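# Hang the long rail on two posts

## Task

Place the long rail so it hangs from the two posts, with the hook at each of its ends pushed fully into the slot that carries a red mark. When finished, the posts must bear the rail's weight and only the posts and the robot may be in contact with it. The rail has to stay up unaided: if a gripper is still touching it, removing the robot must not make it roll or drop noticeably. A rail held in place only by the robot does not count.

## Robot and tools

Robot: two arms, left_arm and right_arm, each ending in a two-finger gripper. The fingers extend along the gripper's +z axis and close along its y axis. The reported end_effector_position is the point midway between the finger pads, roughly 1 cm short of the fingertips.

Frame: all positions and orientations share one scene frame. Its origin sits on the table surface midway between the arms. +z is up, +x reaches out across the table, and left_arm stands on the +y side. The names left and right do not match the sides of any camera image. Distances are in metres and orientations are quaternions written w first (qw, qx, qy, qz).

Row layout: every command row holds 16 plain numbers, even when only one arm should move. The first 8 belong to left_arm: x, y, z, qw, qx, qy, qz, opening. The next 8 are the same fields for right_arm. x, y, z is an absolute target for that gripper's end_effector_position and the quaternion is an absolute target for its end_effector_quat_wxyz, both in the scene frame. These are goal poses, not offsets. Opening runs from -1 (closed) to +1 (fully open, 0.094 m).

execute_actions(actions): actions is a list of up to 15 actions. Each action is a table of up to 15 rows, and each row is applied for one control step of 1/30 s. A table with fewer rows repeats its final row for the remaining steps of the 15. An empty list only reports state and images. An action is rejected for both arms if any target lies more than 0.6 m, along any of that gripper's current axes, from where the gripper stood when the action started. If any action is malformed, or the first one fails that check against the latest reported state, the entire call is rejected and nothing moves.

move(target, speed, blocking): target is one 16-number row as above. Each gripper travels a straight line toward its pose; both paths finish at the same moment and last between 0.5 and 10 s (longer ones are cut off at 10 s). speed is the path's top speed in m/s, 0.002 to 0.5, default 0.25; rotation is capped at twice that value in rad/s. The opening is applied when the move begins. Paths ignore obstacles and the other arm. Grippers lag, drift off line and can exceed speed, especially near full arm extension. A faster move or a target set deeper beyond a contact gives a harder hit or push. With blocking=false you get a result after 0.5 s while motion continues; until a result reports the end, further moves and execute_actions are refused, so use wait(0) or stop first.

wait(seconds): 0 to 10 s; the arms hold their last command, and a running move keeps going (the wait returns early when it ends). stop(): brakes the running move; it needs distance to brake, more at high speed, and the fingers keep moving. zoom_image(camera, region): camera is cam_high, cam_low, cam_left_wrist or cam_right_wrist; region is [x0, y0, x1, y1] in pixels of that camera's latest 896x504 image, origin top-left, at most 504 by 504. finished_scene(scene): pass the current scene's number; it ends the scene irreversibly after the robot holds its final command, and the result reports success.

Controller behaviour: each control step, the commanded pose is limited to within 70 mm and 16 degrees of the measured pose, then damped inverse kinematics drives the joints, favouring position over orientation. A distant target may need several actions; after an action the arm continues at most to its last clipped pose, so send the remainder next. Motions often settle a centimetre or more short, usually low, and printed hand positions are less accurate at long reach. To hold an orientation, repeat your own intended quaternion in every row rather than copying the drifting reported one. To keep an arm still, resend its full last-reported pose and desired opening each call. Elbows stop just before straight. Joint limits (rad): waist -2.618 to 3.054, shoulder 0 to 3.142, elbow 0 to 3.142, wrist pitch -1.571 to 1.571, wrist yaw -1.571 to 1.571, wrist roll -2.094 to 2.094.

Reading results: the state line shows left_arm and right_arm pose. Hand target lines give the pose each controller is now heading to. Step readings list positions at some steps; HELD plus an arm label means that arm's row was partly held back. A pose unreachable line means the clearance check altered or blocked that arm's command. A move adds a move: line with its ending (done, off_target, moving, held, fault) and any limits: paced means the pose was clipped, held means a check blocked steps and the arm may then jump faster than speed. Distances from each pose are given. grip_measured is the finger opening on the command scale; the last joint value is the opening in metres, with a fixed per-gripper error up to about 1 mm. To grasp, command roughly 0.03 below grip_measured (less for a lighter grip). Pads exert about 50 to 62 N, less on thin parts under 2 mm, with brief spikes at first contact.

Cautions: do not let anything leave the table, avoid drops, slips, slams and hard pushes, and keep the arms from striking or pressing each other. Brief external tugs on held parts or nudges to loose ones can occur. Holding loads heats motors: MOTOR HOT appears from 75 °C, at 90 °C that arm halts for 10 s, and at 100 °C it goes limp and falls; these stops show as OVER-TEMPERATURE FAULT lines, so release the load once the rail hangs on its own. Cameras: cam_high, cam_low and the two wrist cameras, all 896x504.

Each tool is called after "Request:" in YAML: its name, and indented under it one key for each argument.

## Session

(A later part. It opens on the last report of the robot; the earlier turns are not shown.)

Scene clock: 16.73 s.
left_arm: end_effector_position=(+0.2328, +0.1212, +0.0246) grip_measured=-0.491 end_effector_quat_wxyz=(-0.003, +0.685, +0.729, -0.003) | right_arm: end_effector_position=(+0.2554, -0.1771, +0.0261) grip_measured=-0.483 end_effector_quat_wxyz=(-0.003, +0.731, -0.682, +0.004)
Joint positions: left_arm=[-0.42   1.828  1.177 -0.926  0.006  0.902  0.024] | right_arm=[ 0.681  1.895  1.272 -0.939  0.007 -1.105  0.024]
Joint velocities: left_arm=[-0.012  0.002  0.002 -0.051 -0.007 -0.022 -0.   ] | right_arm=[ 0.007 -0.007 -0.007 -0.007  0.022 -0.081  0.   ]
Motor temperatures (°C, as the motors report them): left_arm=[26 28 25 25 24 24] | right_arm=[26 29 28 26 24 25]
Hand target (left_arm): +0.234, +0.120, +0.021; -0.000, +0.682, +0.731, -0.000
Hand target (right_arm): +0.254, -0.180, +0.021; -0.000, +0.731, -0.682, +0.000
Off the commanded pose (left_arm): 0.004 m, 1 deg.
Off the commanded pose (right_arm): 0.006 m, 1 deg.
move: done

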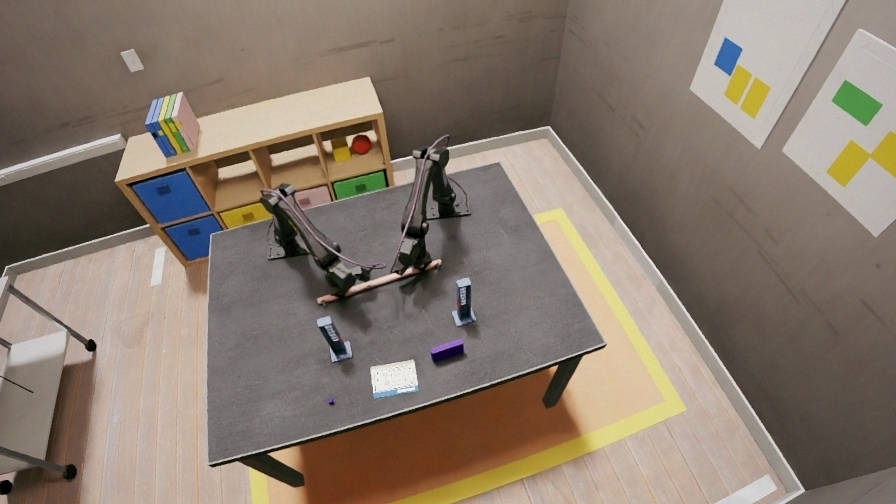

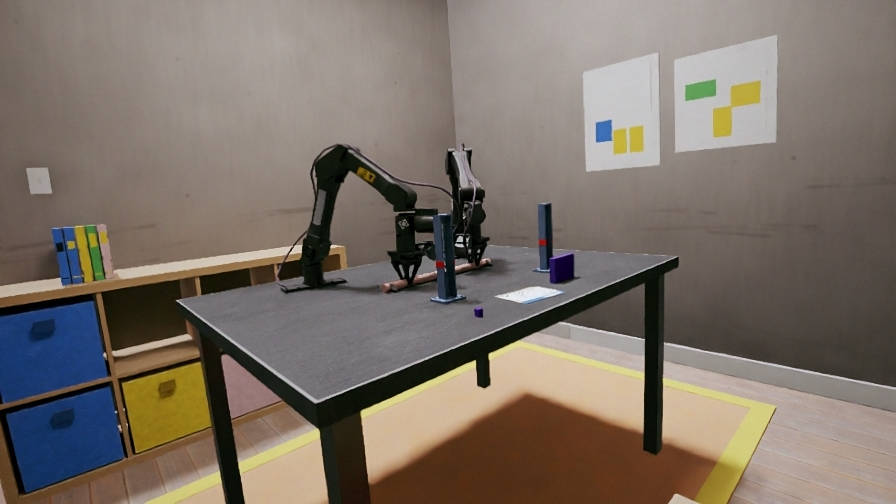

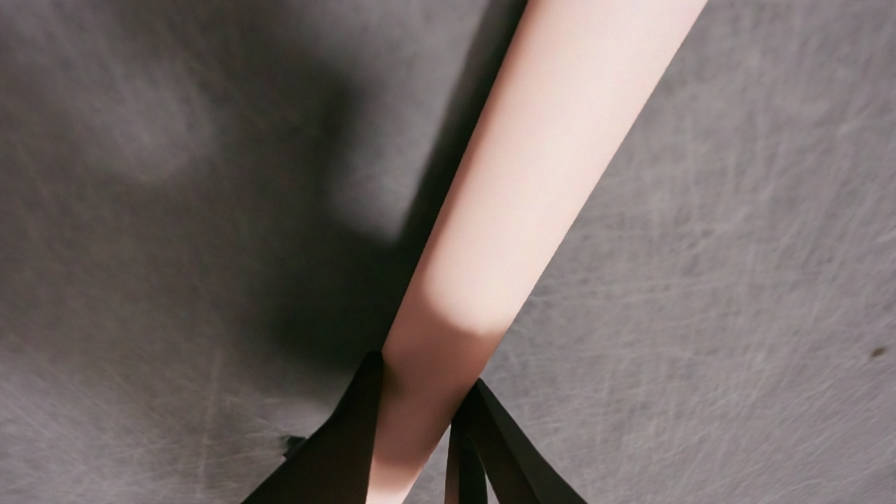

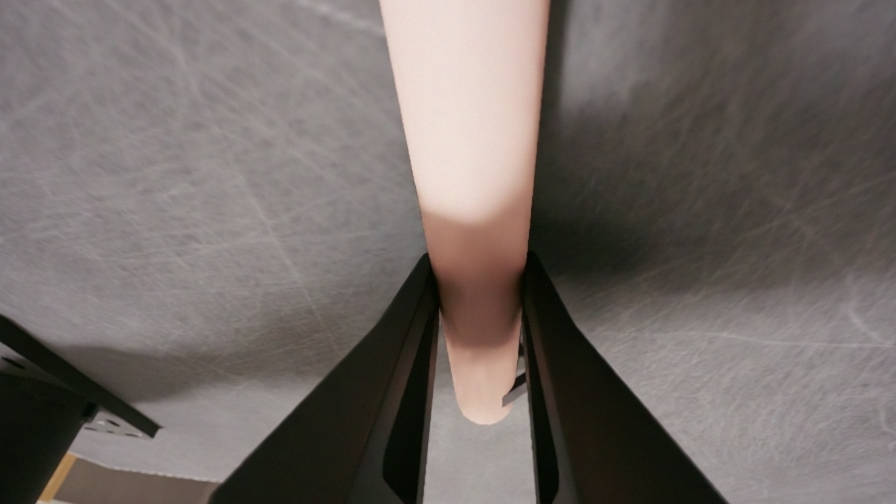

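Request:
move:
  target: [0.233,0.12,0.01,0,0.682,0.731,0,-0.2,0.255,-0.18,0.009,0,0.731,-0.682,0,-0.2]
  speed: 0.015

Request:
move:
  target: [0.233,0.12,0.01,0,0.682,0.731,0,-0.52,0.255,-0.18,0.009,0,0.731,-0.682,0,-0.52]

Scene clock: 18.47 s.
left_arm: end_effector_position=(+0.2322, +0.1216, +0.0136) grip_measured=-0.202 end_effector_quat_wxyz=(-0.003, +0.684, +0.730, -0.003) | right_arm: end_effector_position=(+0.2582, -0.1757, +0.0187) grip_measured=-0.202 end_effector_quat_wxyz=(-0.008, +0.732, -0.681, +0.007)
Joint positions: left_arm=[-0.42   1.843  1.148 -0.882  0.006  0.899  0.038] | right_arm=[ 0.681  1.907  1.256 -0.9    0.009 -1.107  0.037]
Joint velocities: left_arm=[-0.002  0.002 -0.012 -0.022  0.037 -0.051 -0.001] | right_arm=[-0.017  0.007 -0.002  0.051 -0.007  0.037 -0.   ]
Motor temperatures (°C, as the motors report them): left_arm=[26 28 25 25 24 24] | right_arm=[26 29 28 26 24 25]
Hand target (left_arm): +0.233, +0.120, +0.010; -0.000, +0.682, +0.731, -0.000
Hand target (right_arm): +0.255, -0.180, +0.009; +0.000, +0.731, -0.682, +0.000
Off the commanded pose (left_arm): 0.004 m, 1 deg.
Off the commanded pose (right_arm): 0.011 m, 1 deg.
move: off_target (right_arm)

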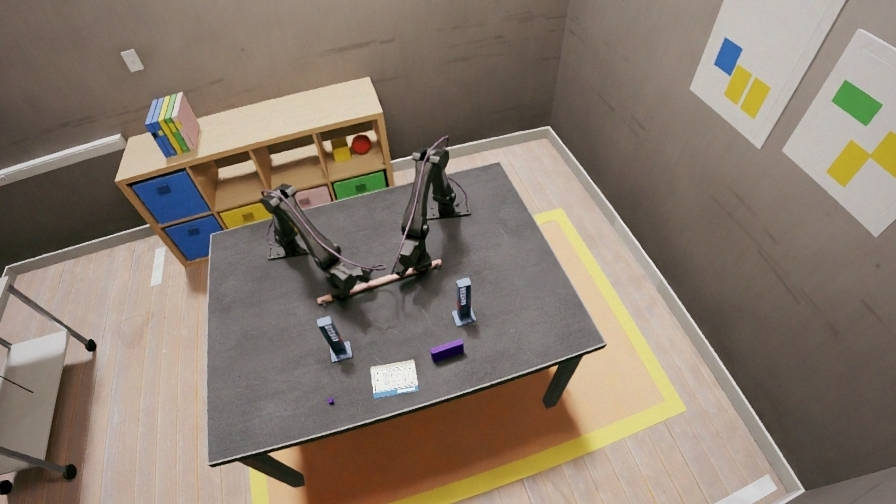

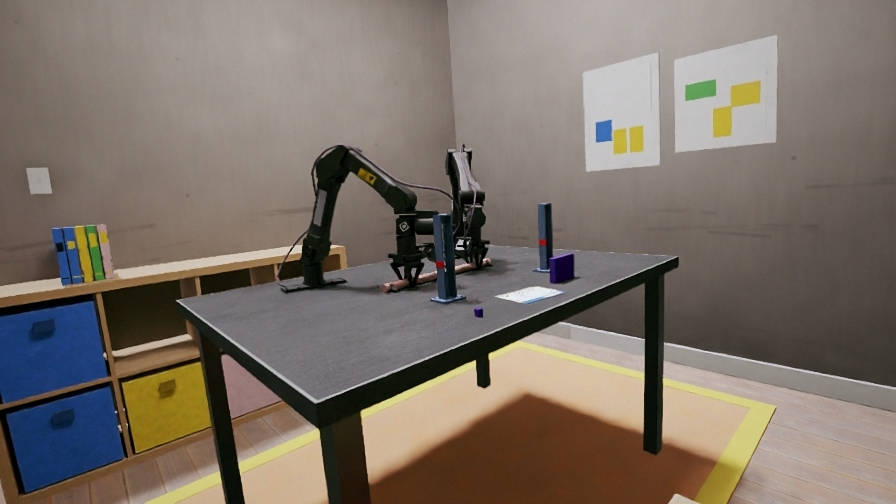

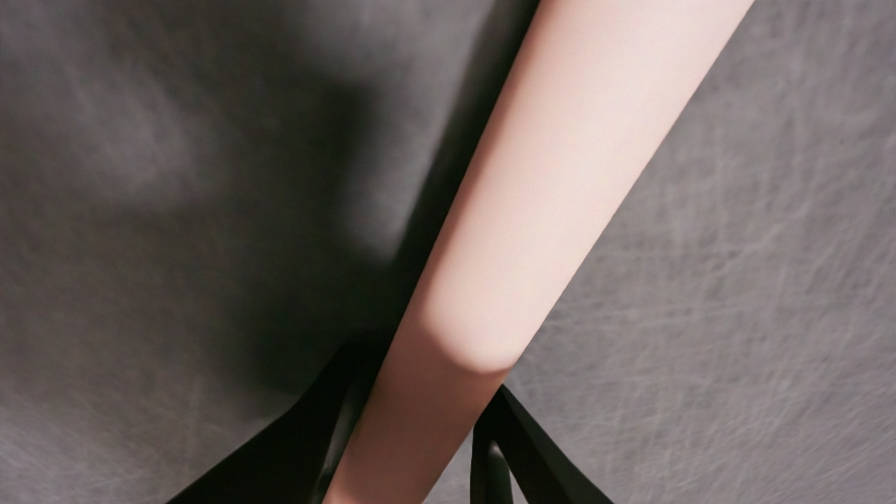

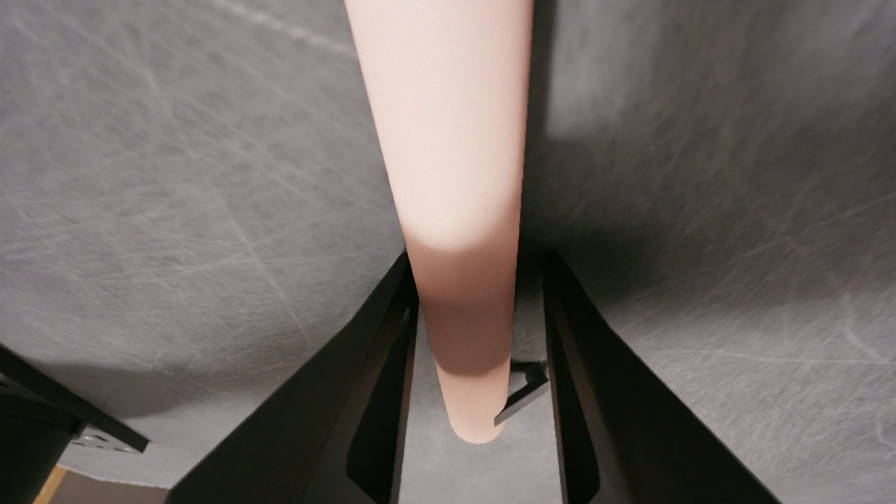

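Scene clock: 19.17 s.
left_arm: end_effector_position=(+0.2323, +0.1216, +0.0136) grip_measured=-0.500 end_effector_quat_wxyz=(-0.003, +0.684, +0.730, -0.003) | right_arm: end_effector_position=(+0.2582, -0.1761, +0.0184) grip_measured=-0.486 end_effector_quat_wxyz=(-0.008, +0.733, -0.681, +0.008)
Joint positions: left_arm=[-0.42   1.843  1.148 -0.882  0.005  0.899  0.024] | right_arm=[ 0.681  1.907  1.255 -0.899  0.01  -1.109  0.024]
Joint velocities: left_arm=[-0.012 -0.002 -0.012 -0.007 -0.022 -0.051  0.   ] | right_arm=[-0.012  0.007 -0.007  0.051  0.081 -0.051  0.001]
Motor temperatures (°C, as the motors report them): left_arm=[26 28 25 25 24 24] | right_arm=[26 29 28 26 24 25]
Hand target (left_arm): +0.233, +0.120, +0.010; -0.000, +0.682, +0.731, -0.000
Hand target (right_arm): +0.255, -0.180, +0.009; +0.000, +0.731, -0.682, +0.000
Off the commanded pose (left_arm): 0.004 m, 1 deg.
Off the commanded pose (right_arm): 0.011 m, 1 deg.
move: off_target (right_arm)

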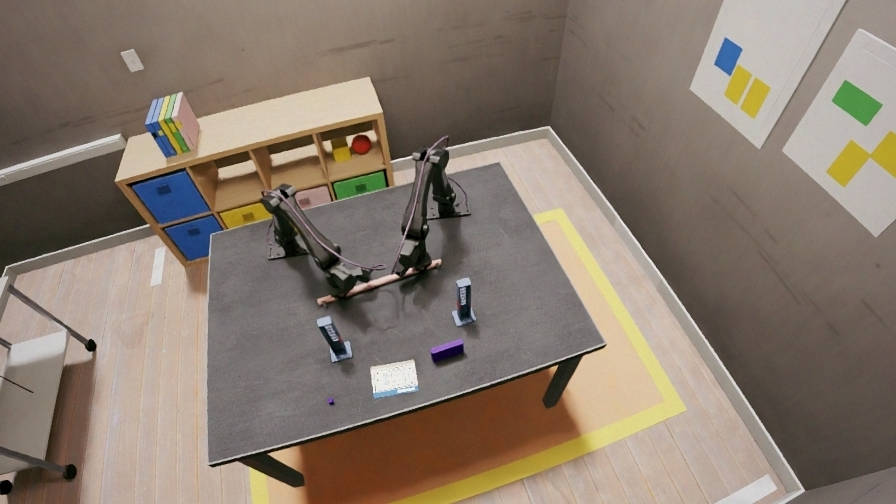

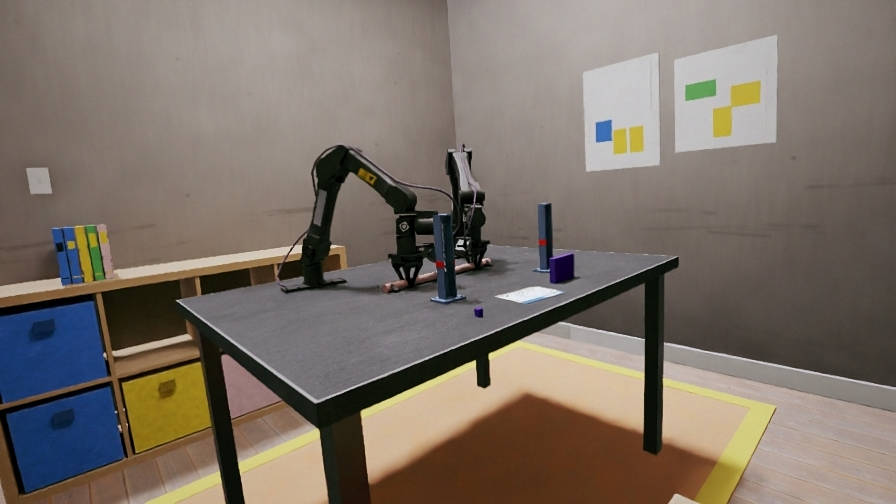

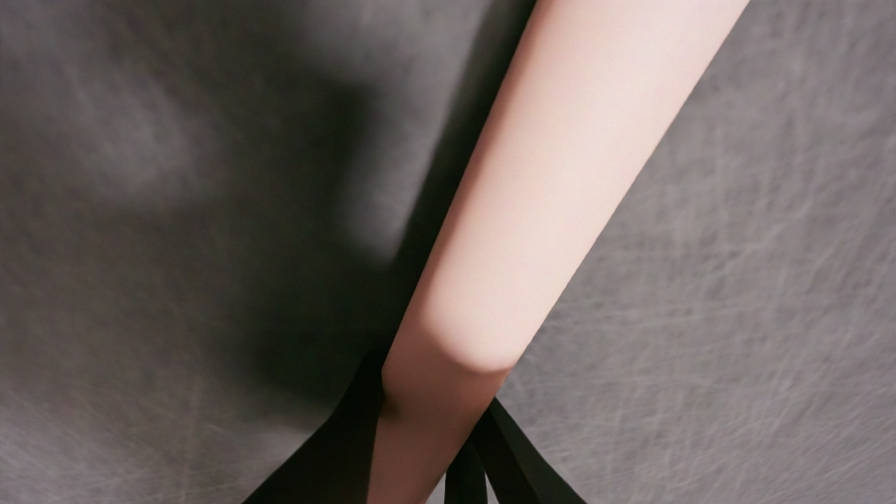

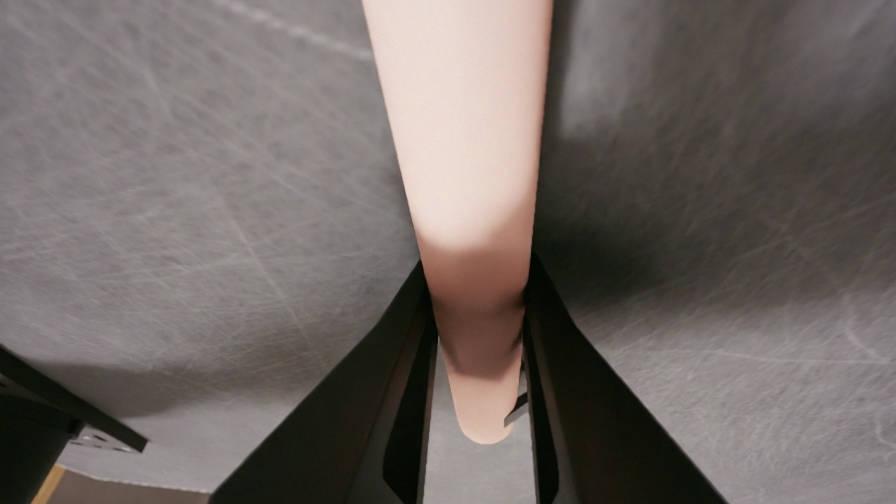

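Request:
move:
  target: [0.24,0.121,0.06,0,0.682,0.731,0,-0.53,0.262,-0.177,0.065,0,0.731,-0.682,0,-0.52]
  speed: 0.08

Request:
move:
  target: [0.40,0.145,0.095,0.242,0.664,0.664,0.242,-0.53,0.40,-0.154,0.10,-0.242,0.664,-0.664,0.242,-0.52]
  speed: 0.1

Request:
zoom_image:
  camera: "cam_low"
  region: [380,190,580,310]

Request:
zoom_image:
  camera: "cam_high"
  region: [300,250,500,370]

Scene clock: 20.57 s.
left_arm: end_effector_position=(+0.2313, +0.1217, +0.0423) grip_measured=-0.500 end_effector_quat_wxyz=(-0.020, +0.683, +0.730, -0.007) | right_arm: end_effector_position=(+0.2574, -0.1771, +0.0468) grip_measured=-0.486 end_effector_quat_wxyz=(+0.014, +0.734, -0.679, -0.002)
Joint positions: left_arm=[-0.42   1.829  1.251 -1.035  0.008  0.899  0.024] | right_arm=[ 0.677  1.907  1.375 -1.066  0.004 -1.116  0.024]
Joint velocities: left_arm=[ 0.017 -0.007  0.007 -0.037 -0.007 -0.022  0.001] | right_arm=[ 0.002  0.002 -0.012 -0.051  0.007  0.022 -0.   ]
Motor temperatures (°C, as the motors report them): left_arm=[26 28 25 25 24 24] | right_arm=[26 29 28 26 24 25]
Hand target (left_arm): +0.239, +0.121, +0.060; -0.000, +0.682, +0.731, +0.000
Hand target (right_arm): +0.261, -0.178, +0.065; +0.000, +0.731, -0.682, +0.001
Off the commanded pose (left_arm): 0.020 m, 2 deg.
Off the commanded pose (right_arm): 0.019 m, 2 deg.
move: off_target (left_arm, right_arm)

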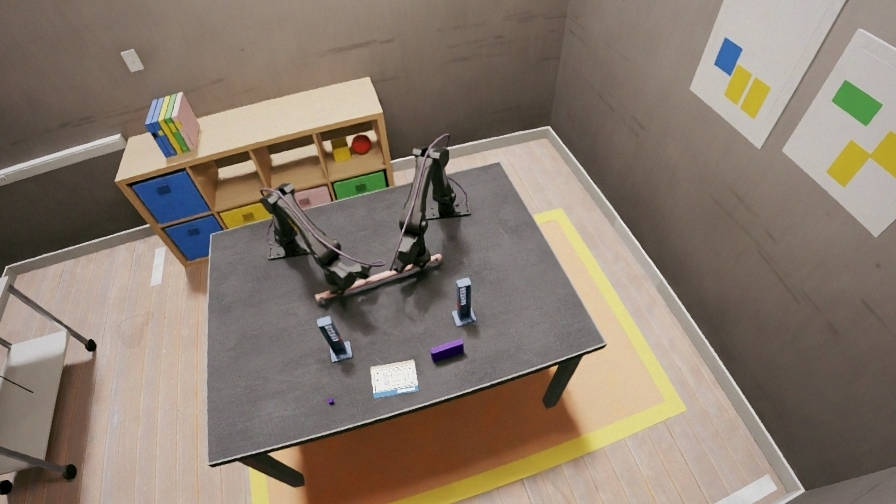

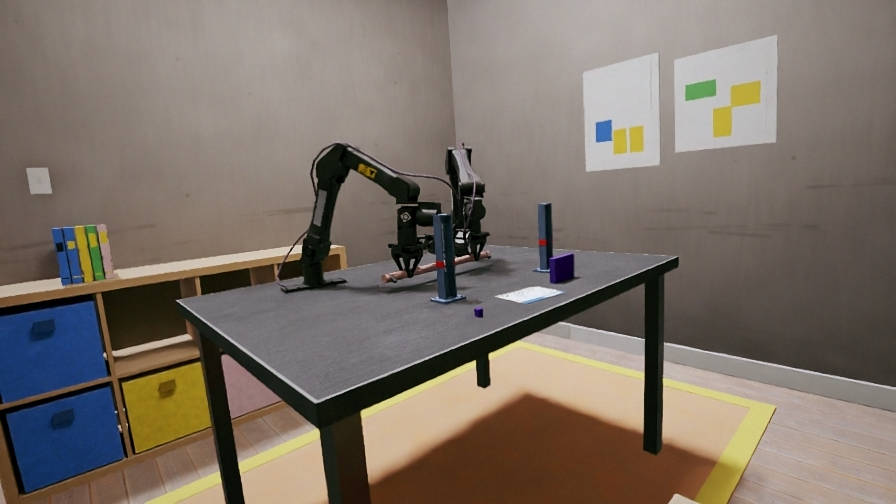

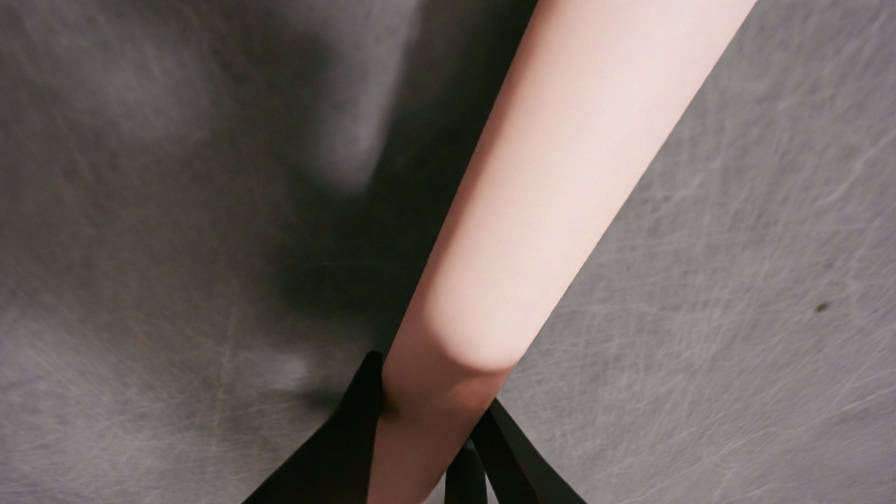

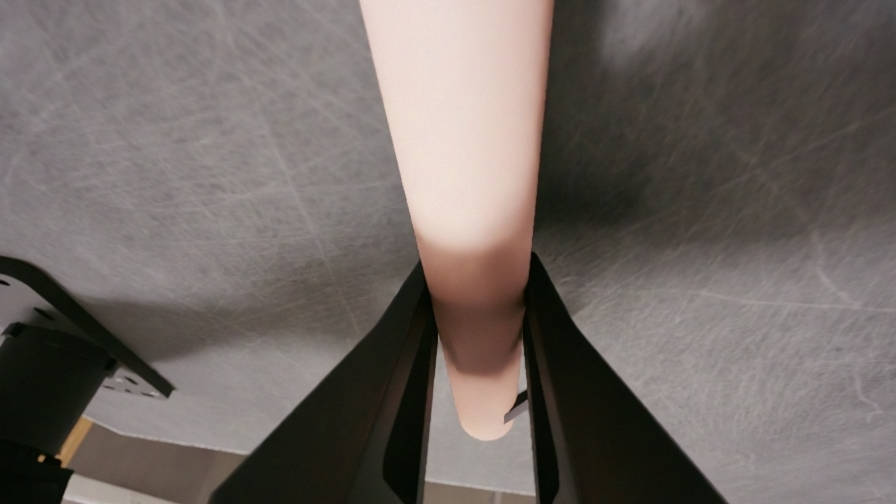

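Scene clock: 24.73 s.
left_arm: end_effector_position=(+0.3900, +0.1428, +0.0787) grip_measured=-0.500 end_effector_quat_wxyz=(+0.220, +0.671, +0.673, +0.221) | right_arm: end_effector_position=(+0.3929, -0.1575, +0.0902) grip_measured=-0.486 end_effector_quat_wxyz=(-0.222, +0.670, -0.672, +0.225)
Joint positions: left_arm=[-0.289  1.792  1.166 -0.367 -0.276  1.177  0.023] | right_arm=[ 0.684  1.876  1.319 -0.445  0.318 -1.123  0.024]
Joint velocities: left_arm=[ 0.007 -0.007 -0.027 -0.051  0.051 -0.081  0.   ] | right_arm=[-0.022 -0.002 -0.002 -0.022  0.022 -0.022  0.001]
Motor temperatures (°C, as the motors report them): left_arm=[26 29 25 26 24 24] | right_arm=[26 31 28 26 24 25]
Hand target (left_arm): +0.400, +0.147, +0.097; +0.239, +0.667, +0.661, +0.248
Hand target (right_arm): +0.398, -0.154, +0.105; -0.243, +0.665, -0.664, +0.240
Off the commanded pose (left_arm): 0.019 m, 4 deg.
Off the commanded pose (right_arm): 0.013 m, 3 deg.
move: off_target (left_arm, right_arm)

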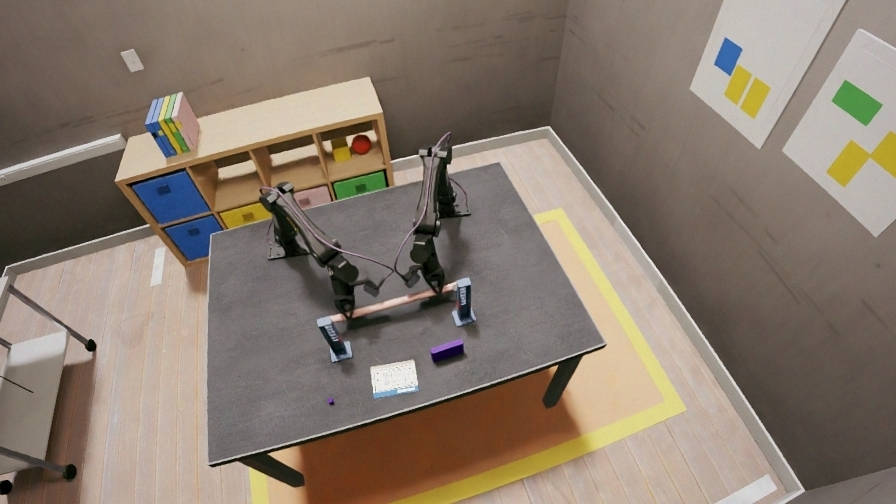

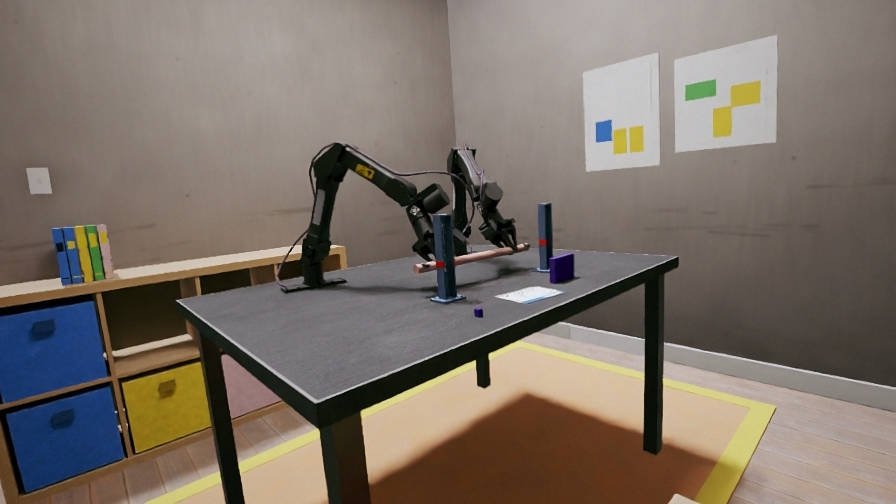

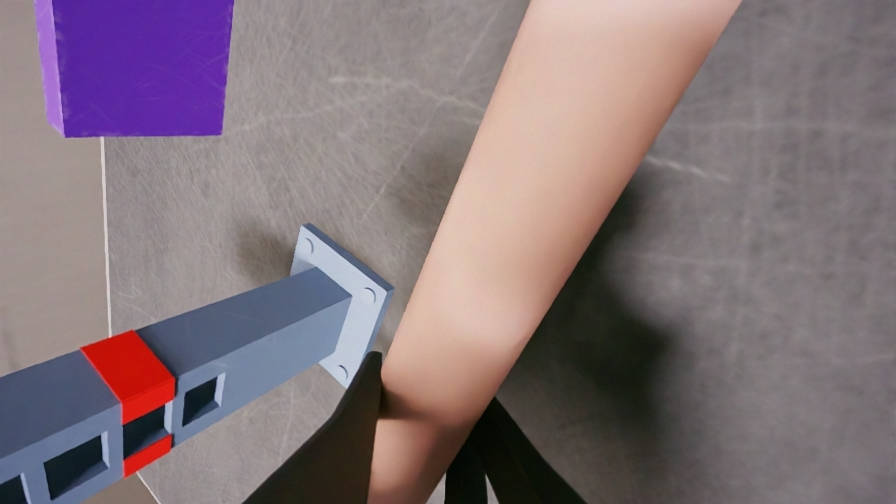

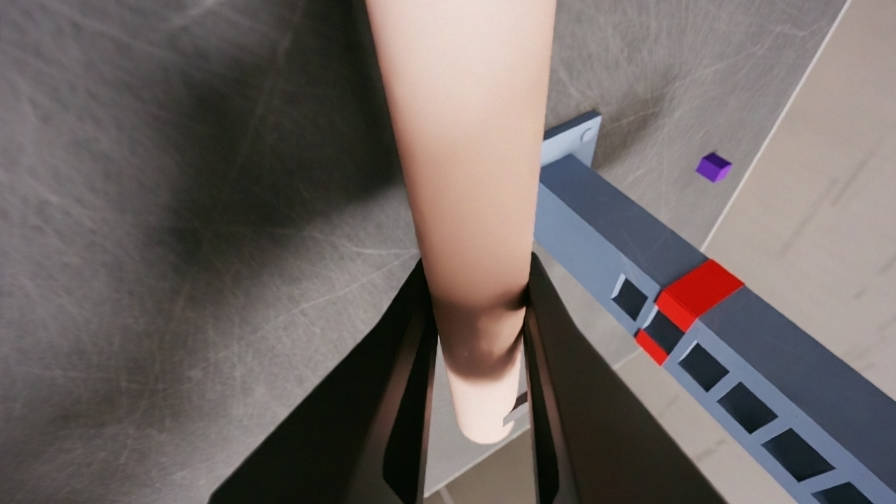

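Region (380, 190, 580, 310) of cam_low's 896x504 image, scaled by 2.520, with more detail than that image has; it fills the top 302 rows of this view, and the rest is white.

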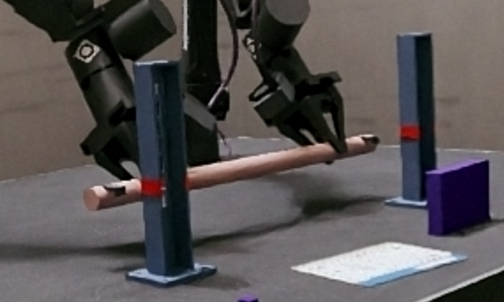

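Region (300, 250, 500, 370) of cam_high's 896x504 image, scaled by 2.520, with more detail than that image has; it fills the top 302 rows of this view, and the rest is white.

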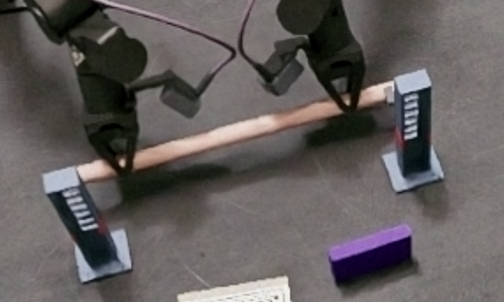

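Request:
move:
  target: [0.44,0.145,0.108,0.26,0.658,0.658,0.26,-0.53,0.44,-0.154,0.108,-0.26,0.658,-0.658,0.26,-0.52]
  speed: 0.05

Request:
zoom_image:
  camera: "cam_low"
  region: [410,220,560,290]

Request:
zoom_image:
  camera: "cam_high"
  region: [310,270,490,370]

Scene clock: 26.70 s.
left_arm: end_effector_position=(+0.4191, +0.1474, +0.0850) grip_measured=-0.500 end_effector_quat_wxyz=(+0.229, +0.667, +0.668, +0.236) | right_arm: end_effector_position=(+0.4234, -0.1532, +0.0916) grip_measured=-0.486 end_effector_quat_wxyz=(-0.241, +0.665, -0.665, +0.238)
Joint positions: left_arm=[-0.251  1.854  1.249 -0.347 -0.275  1.22   0.023] | right_arm=[ 0.658  1.949  1.394 -0.389  0.314 -1.161  0.024]
Joint velocities: left_arm=[-0.012  0.022 -0.007 -0.007  0.11  -0.081 -0.   ] | right_arm=[-0.002 -0.012 -0.002  0.051  0.037  0.007 -0.   ]
Motor temperatures (°C, as the motors report them): left_arm=[26 29 26 26 24 24] | right_arm=[26 31 28 27 24 25]
Hand target (left_arm): +0.438, +0.146, +0.110; +0.259, +0.658, +0.657, +0.262
Hand target (right_arm): +0.438, -0.155, +0.110; -0.260, +0.657, -0.658, +0.261
Off the commanded pose (left_arm): 0.031 m, 5 deg.
Off the commanded pose (right_arm): 0.023 m, 4 deg.
move: off_target (left_arm, right_arm)

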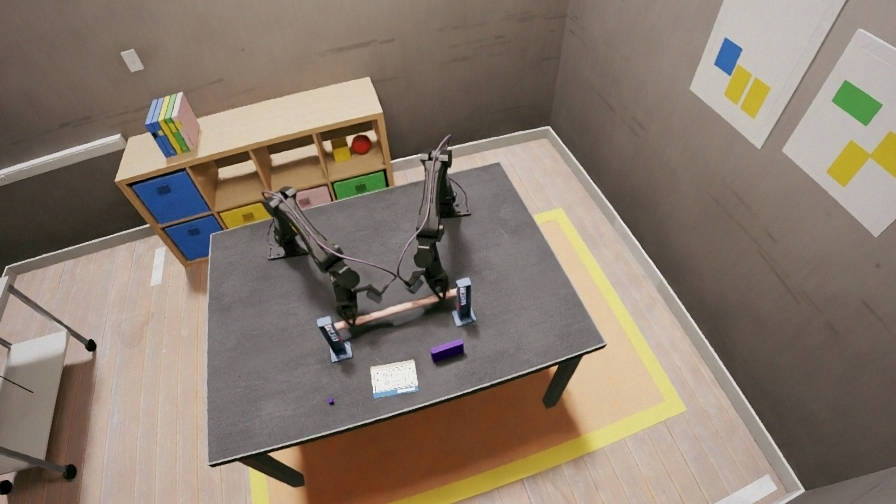

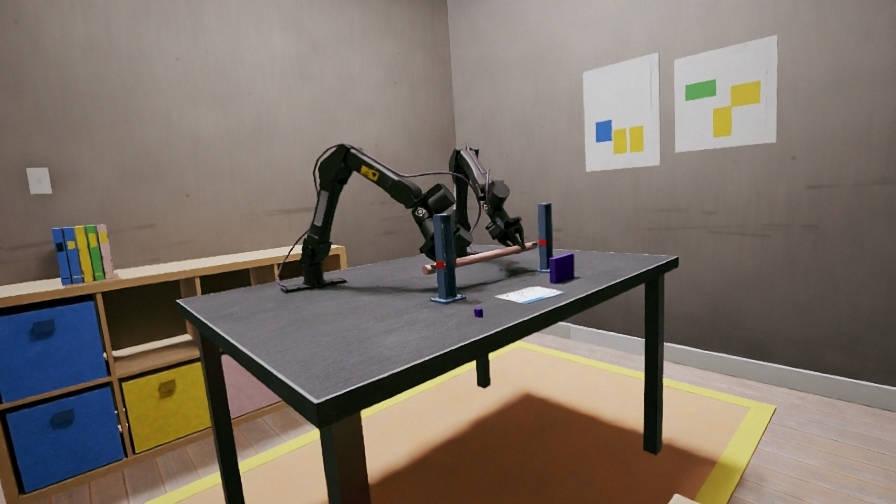

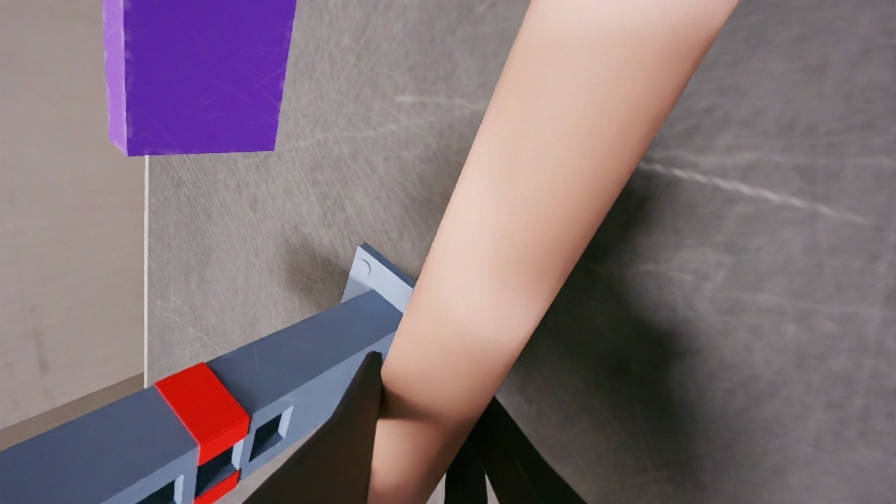

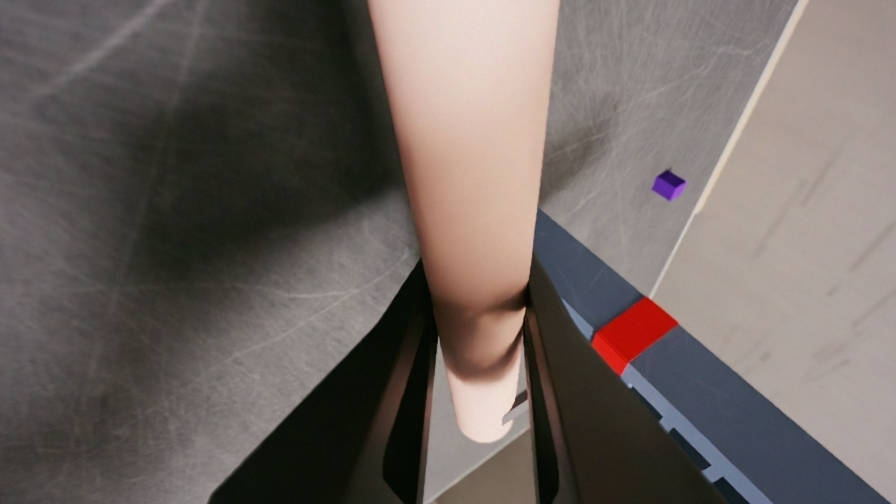

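Region (410, 220, 560, 290) of cam_low's 896x504 image, scaled by 3.360, with more detail than that image has; it fills the top 235 rows of this view, and the rest is white.

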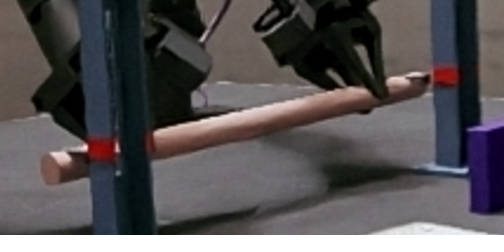

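Region (310, 270, 490, 370) of cam_high's 896x504 image, scaled by 2.800, with more detail than that image has.

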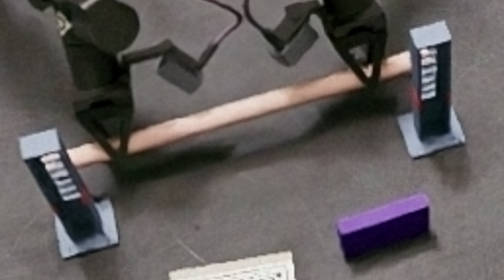

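Request:
move:
  target: [0.452,0.145,0.123,0.26,0.658,0.658,0.26,-0.53,0.44,-0.154,0.12,-0.26,0.658,-0.658,0.26,-0.52]
  speed: 0.03

Request:
zoom_image:
  camera: "cam_low"
  region: [410,220,560,290]

Scene clock: 28.97 s.
left_arm: end_effector_position=(+0.4338, +0.1466, +0.0995) grip_measured=-0.500 end_effector_quat_wxyz=(+0.230, +0.671, +0.661, +0.243) | right_arm: end_effector_position=(+0.4307, -0.1543, +0.1027) grip_measured=-0.486 end_effector_quat_wxyz=(-0.249, +0.656, -0.670, +0.244)
Joint positions: left_arm=[-0.24   1.88   1.335 -0.393 -0.274  1.251  0.023] | right_arm=[ 0.652  1.95   1.428 -0.402  0.323 -1.152  0.024]
Joint velocities: left_arm=[ 0.002  0.012 -0.022  0.051 -0.007  0.037 -0.   ] | right_arm=[ 0.007 -0.012 -0.007 -0.051 -0.037 -0.066  0.   ]
Motor temperatures (°C, as the motors report them): left_arm=[26 30 26 26 24 24] | right_arm=[26 31 29 27 24 25]
Hand target (left_arm): +0.450, +0.146, +0.124; +0.259, +0.658, +0.657, +0.261
Hand target (right_arm): +0.439, -0.155, +0.120; -0.260, +0.657, -0.658, +0.260
Off the commanded pose (left_arm): 0.030 m, 4 deg.
Off the commanded pose (right_arm): 0.020 m, 3 deg.
move: off_target (left_arm, right_arm)

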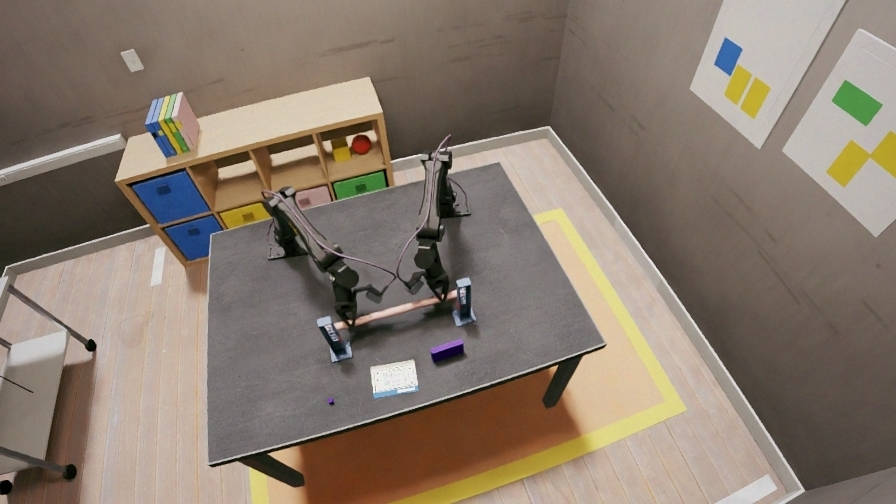

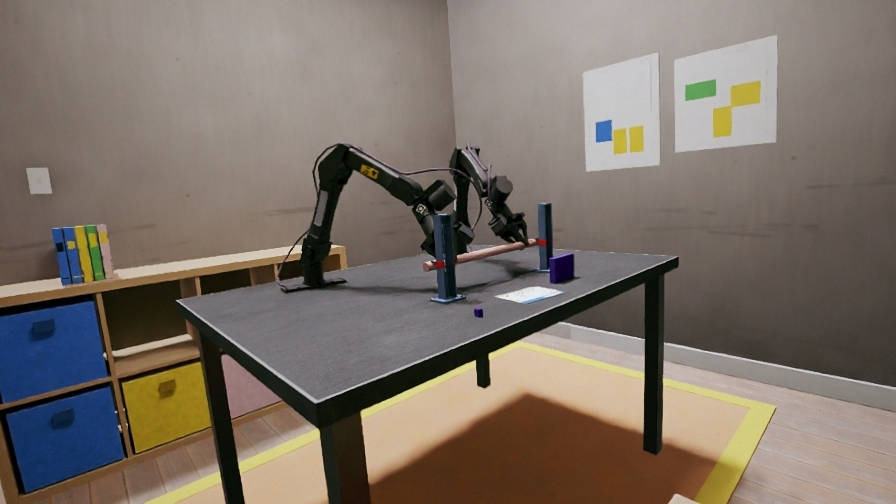

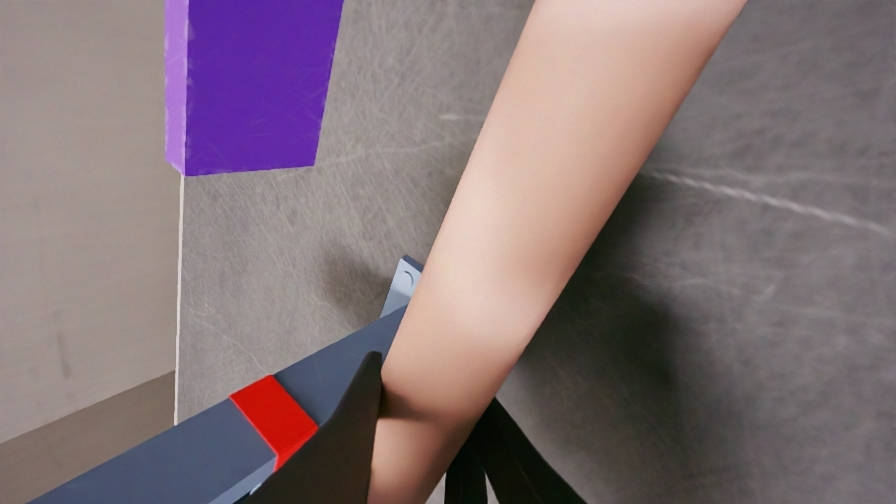

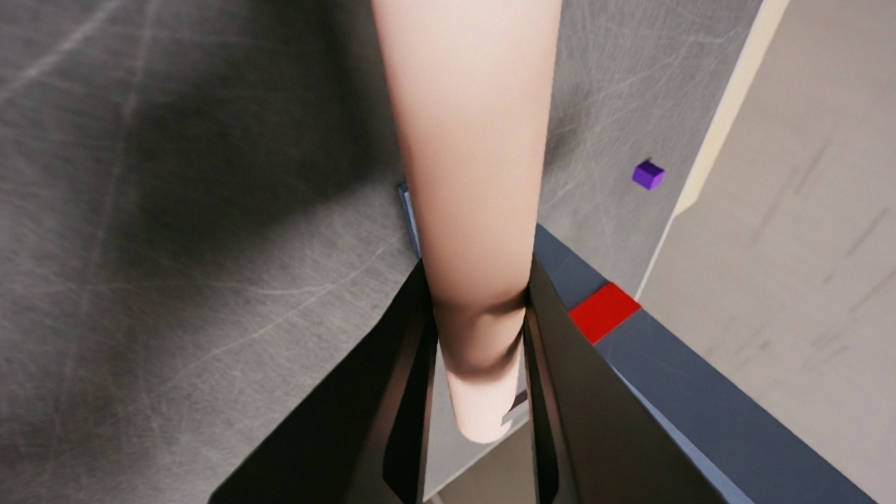

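Region (410, 220, 560, 290) of cam_low's 896x504 image, scaled by 3.360, with more detail than that image has; it fills the top 235 rows of this view, and the rest is white.

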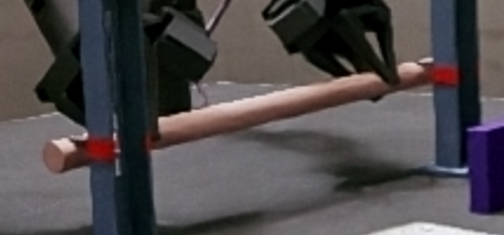

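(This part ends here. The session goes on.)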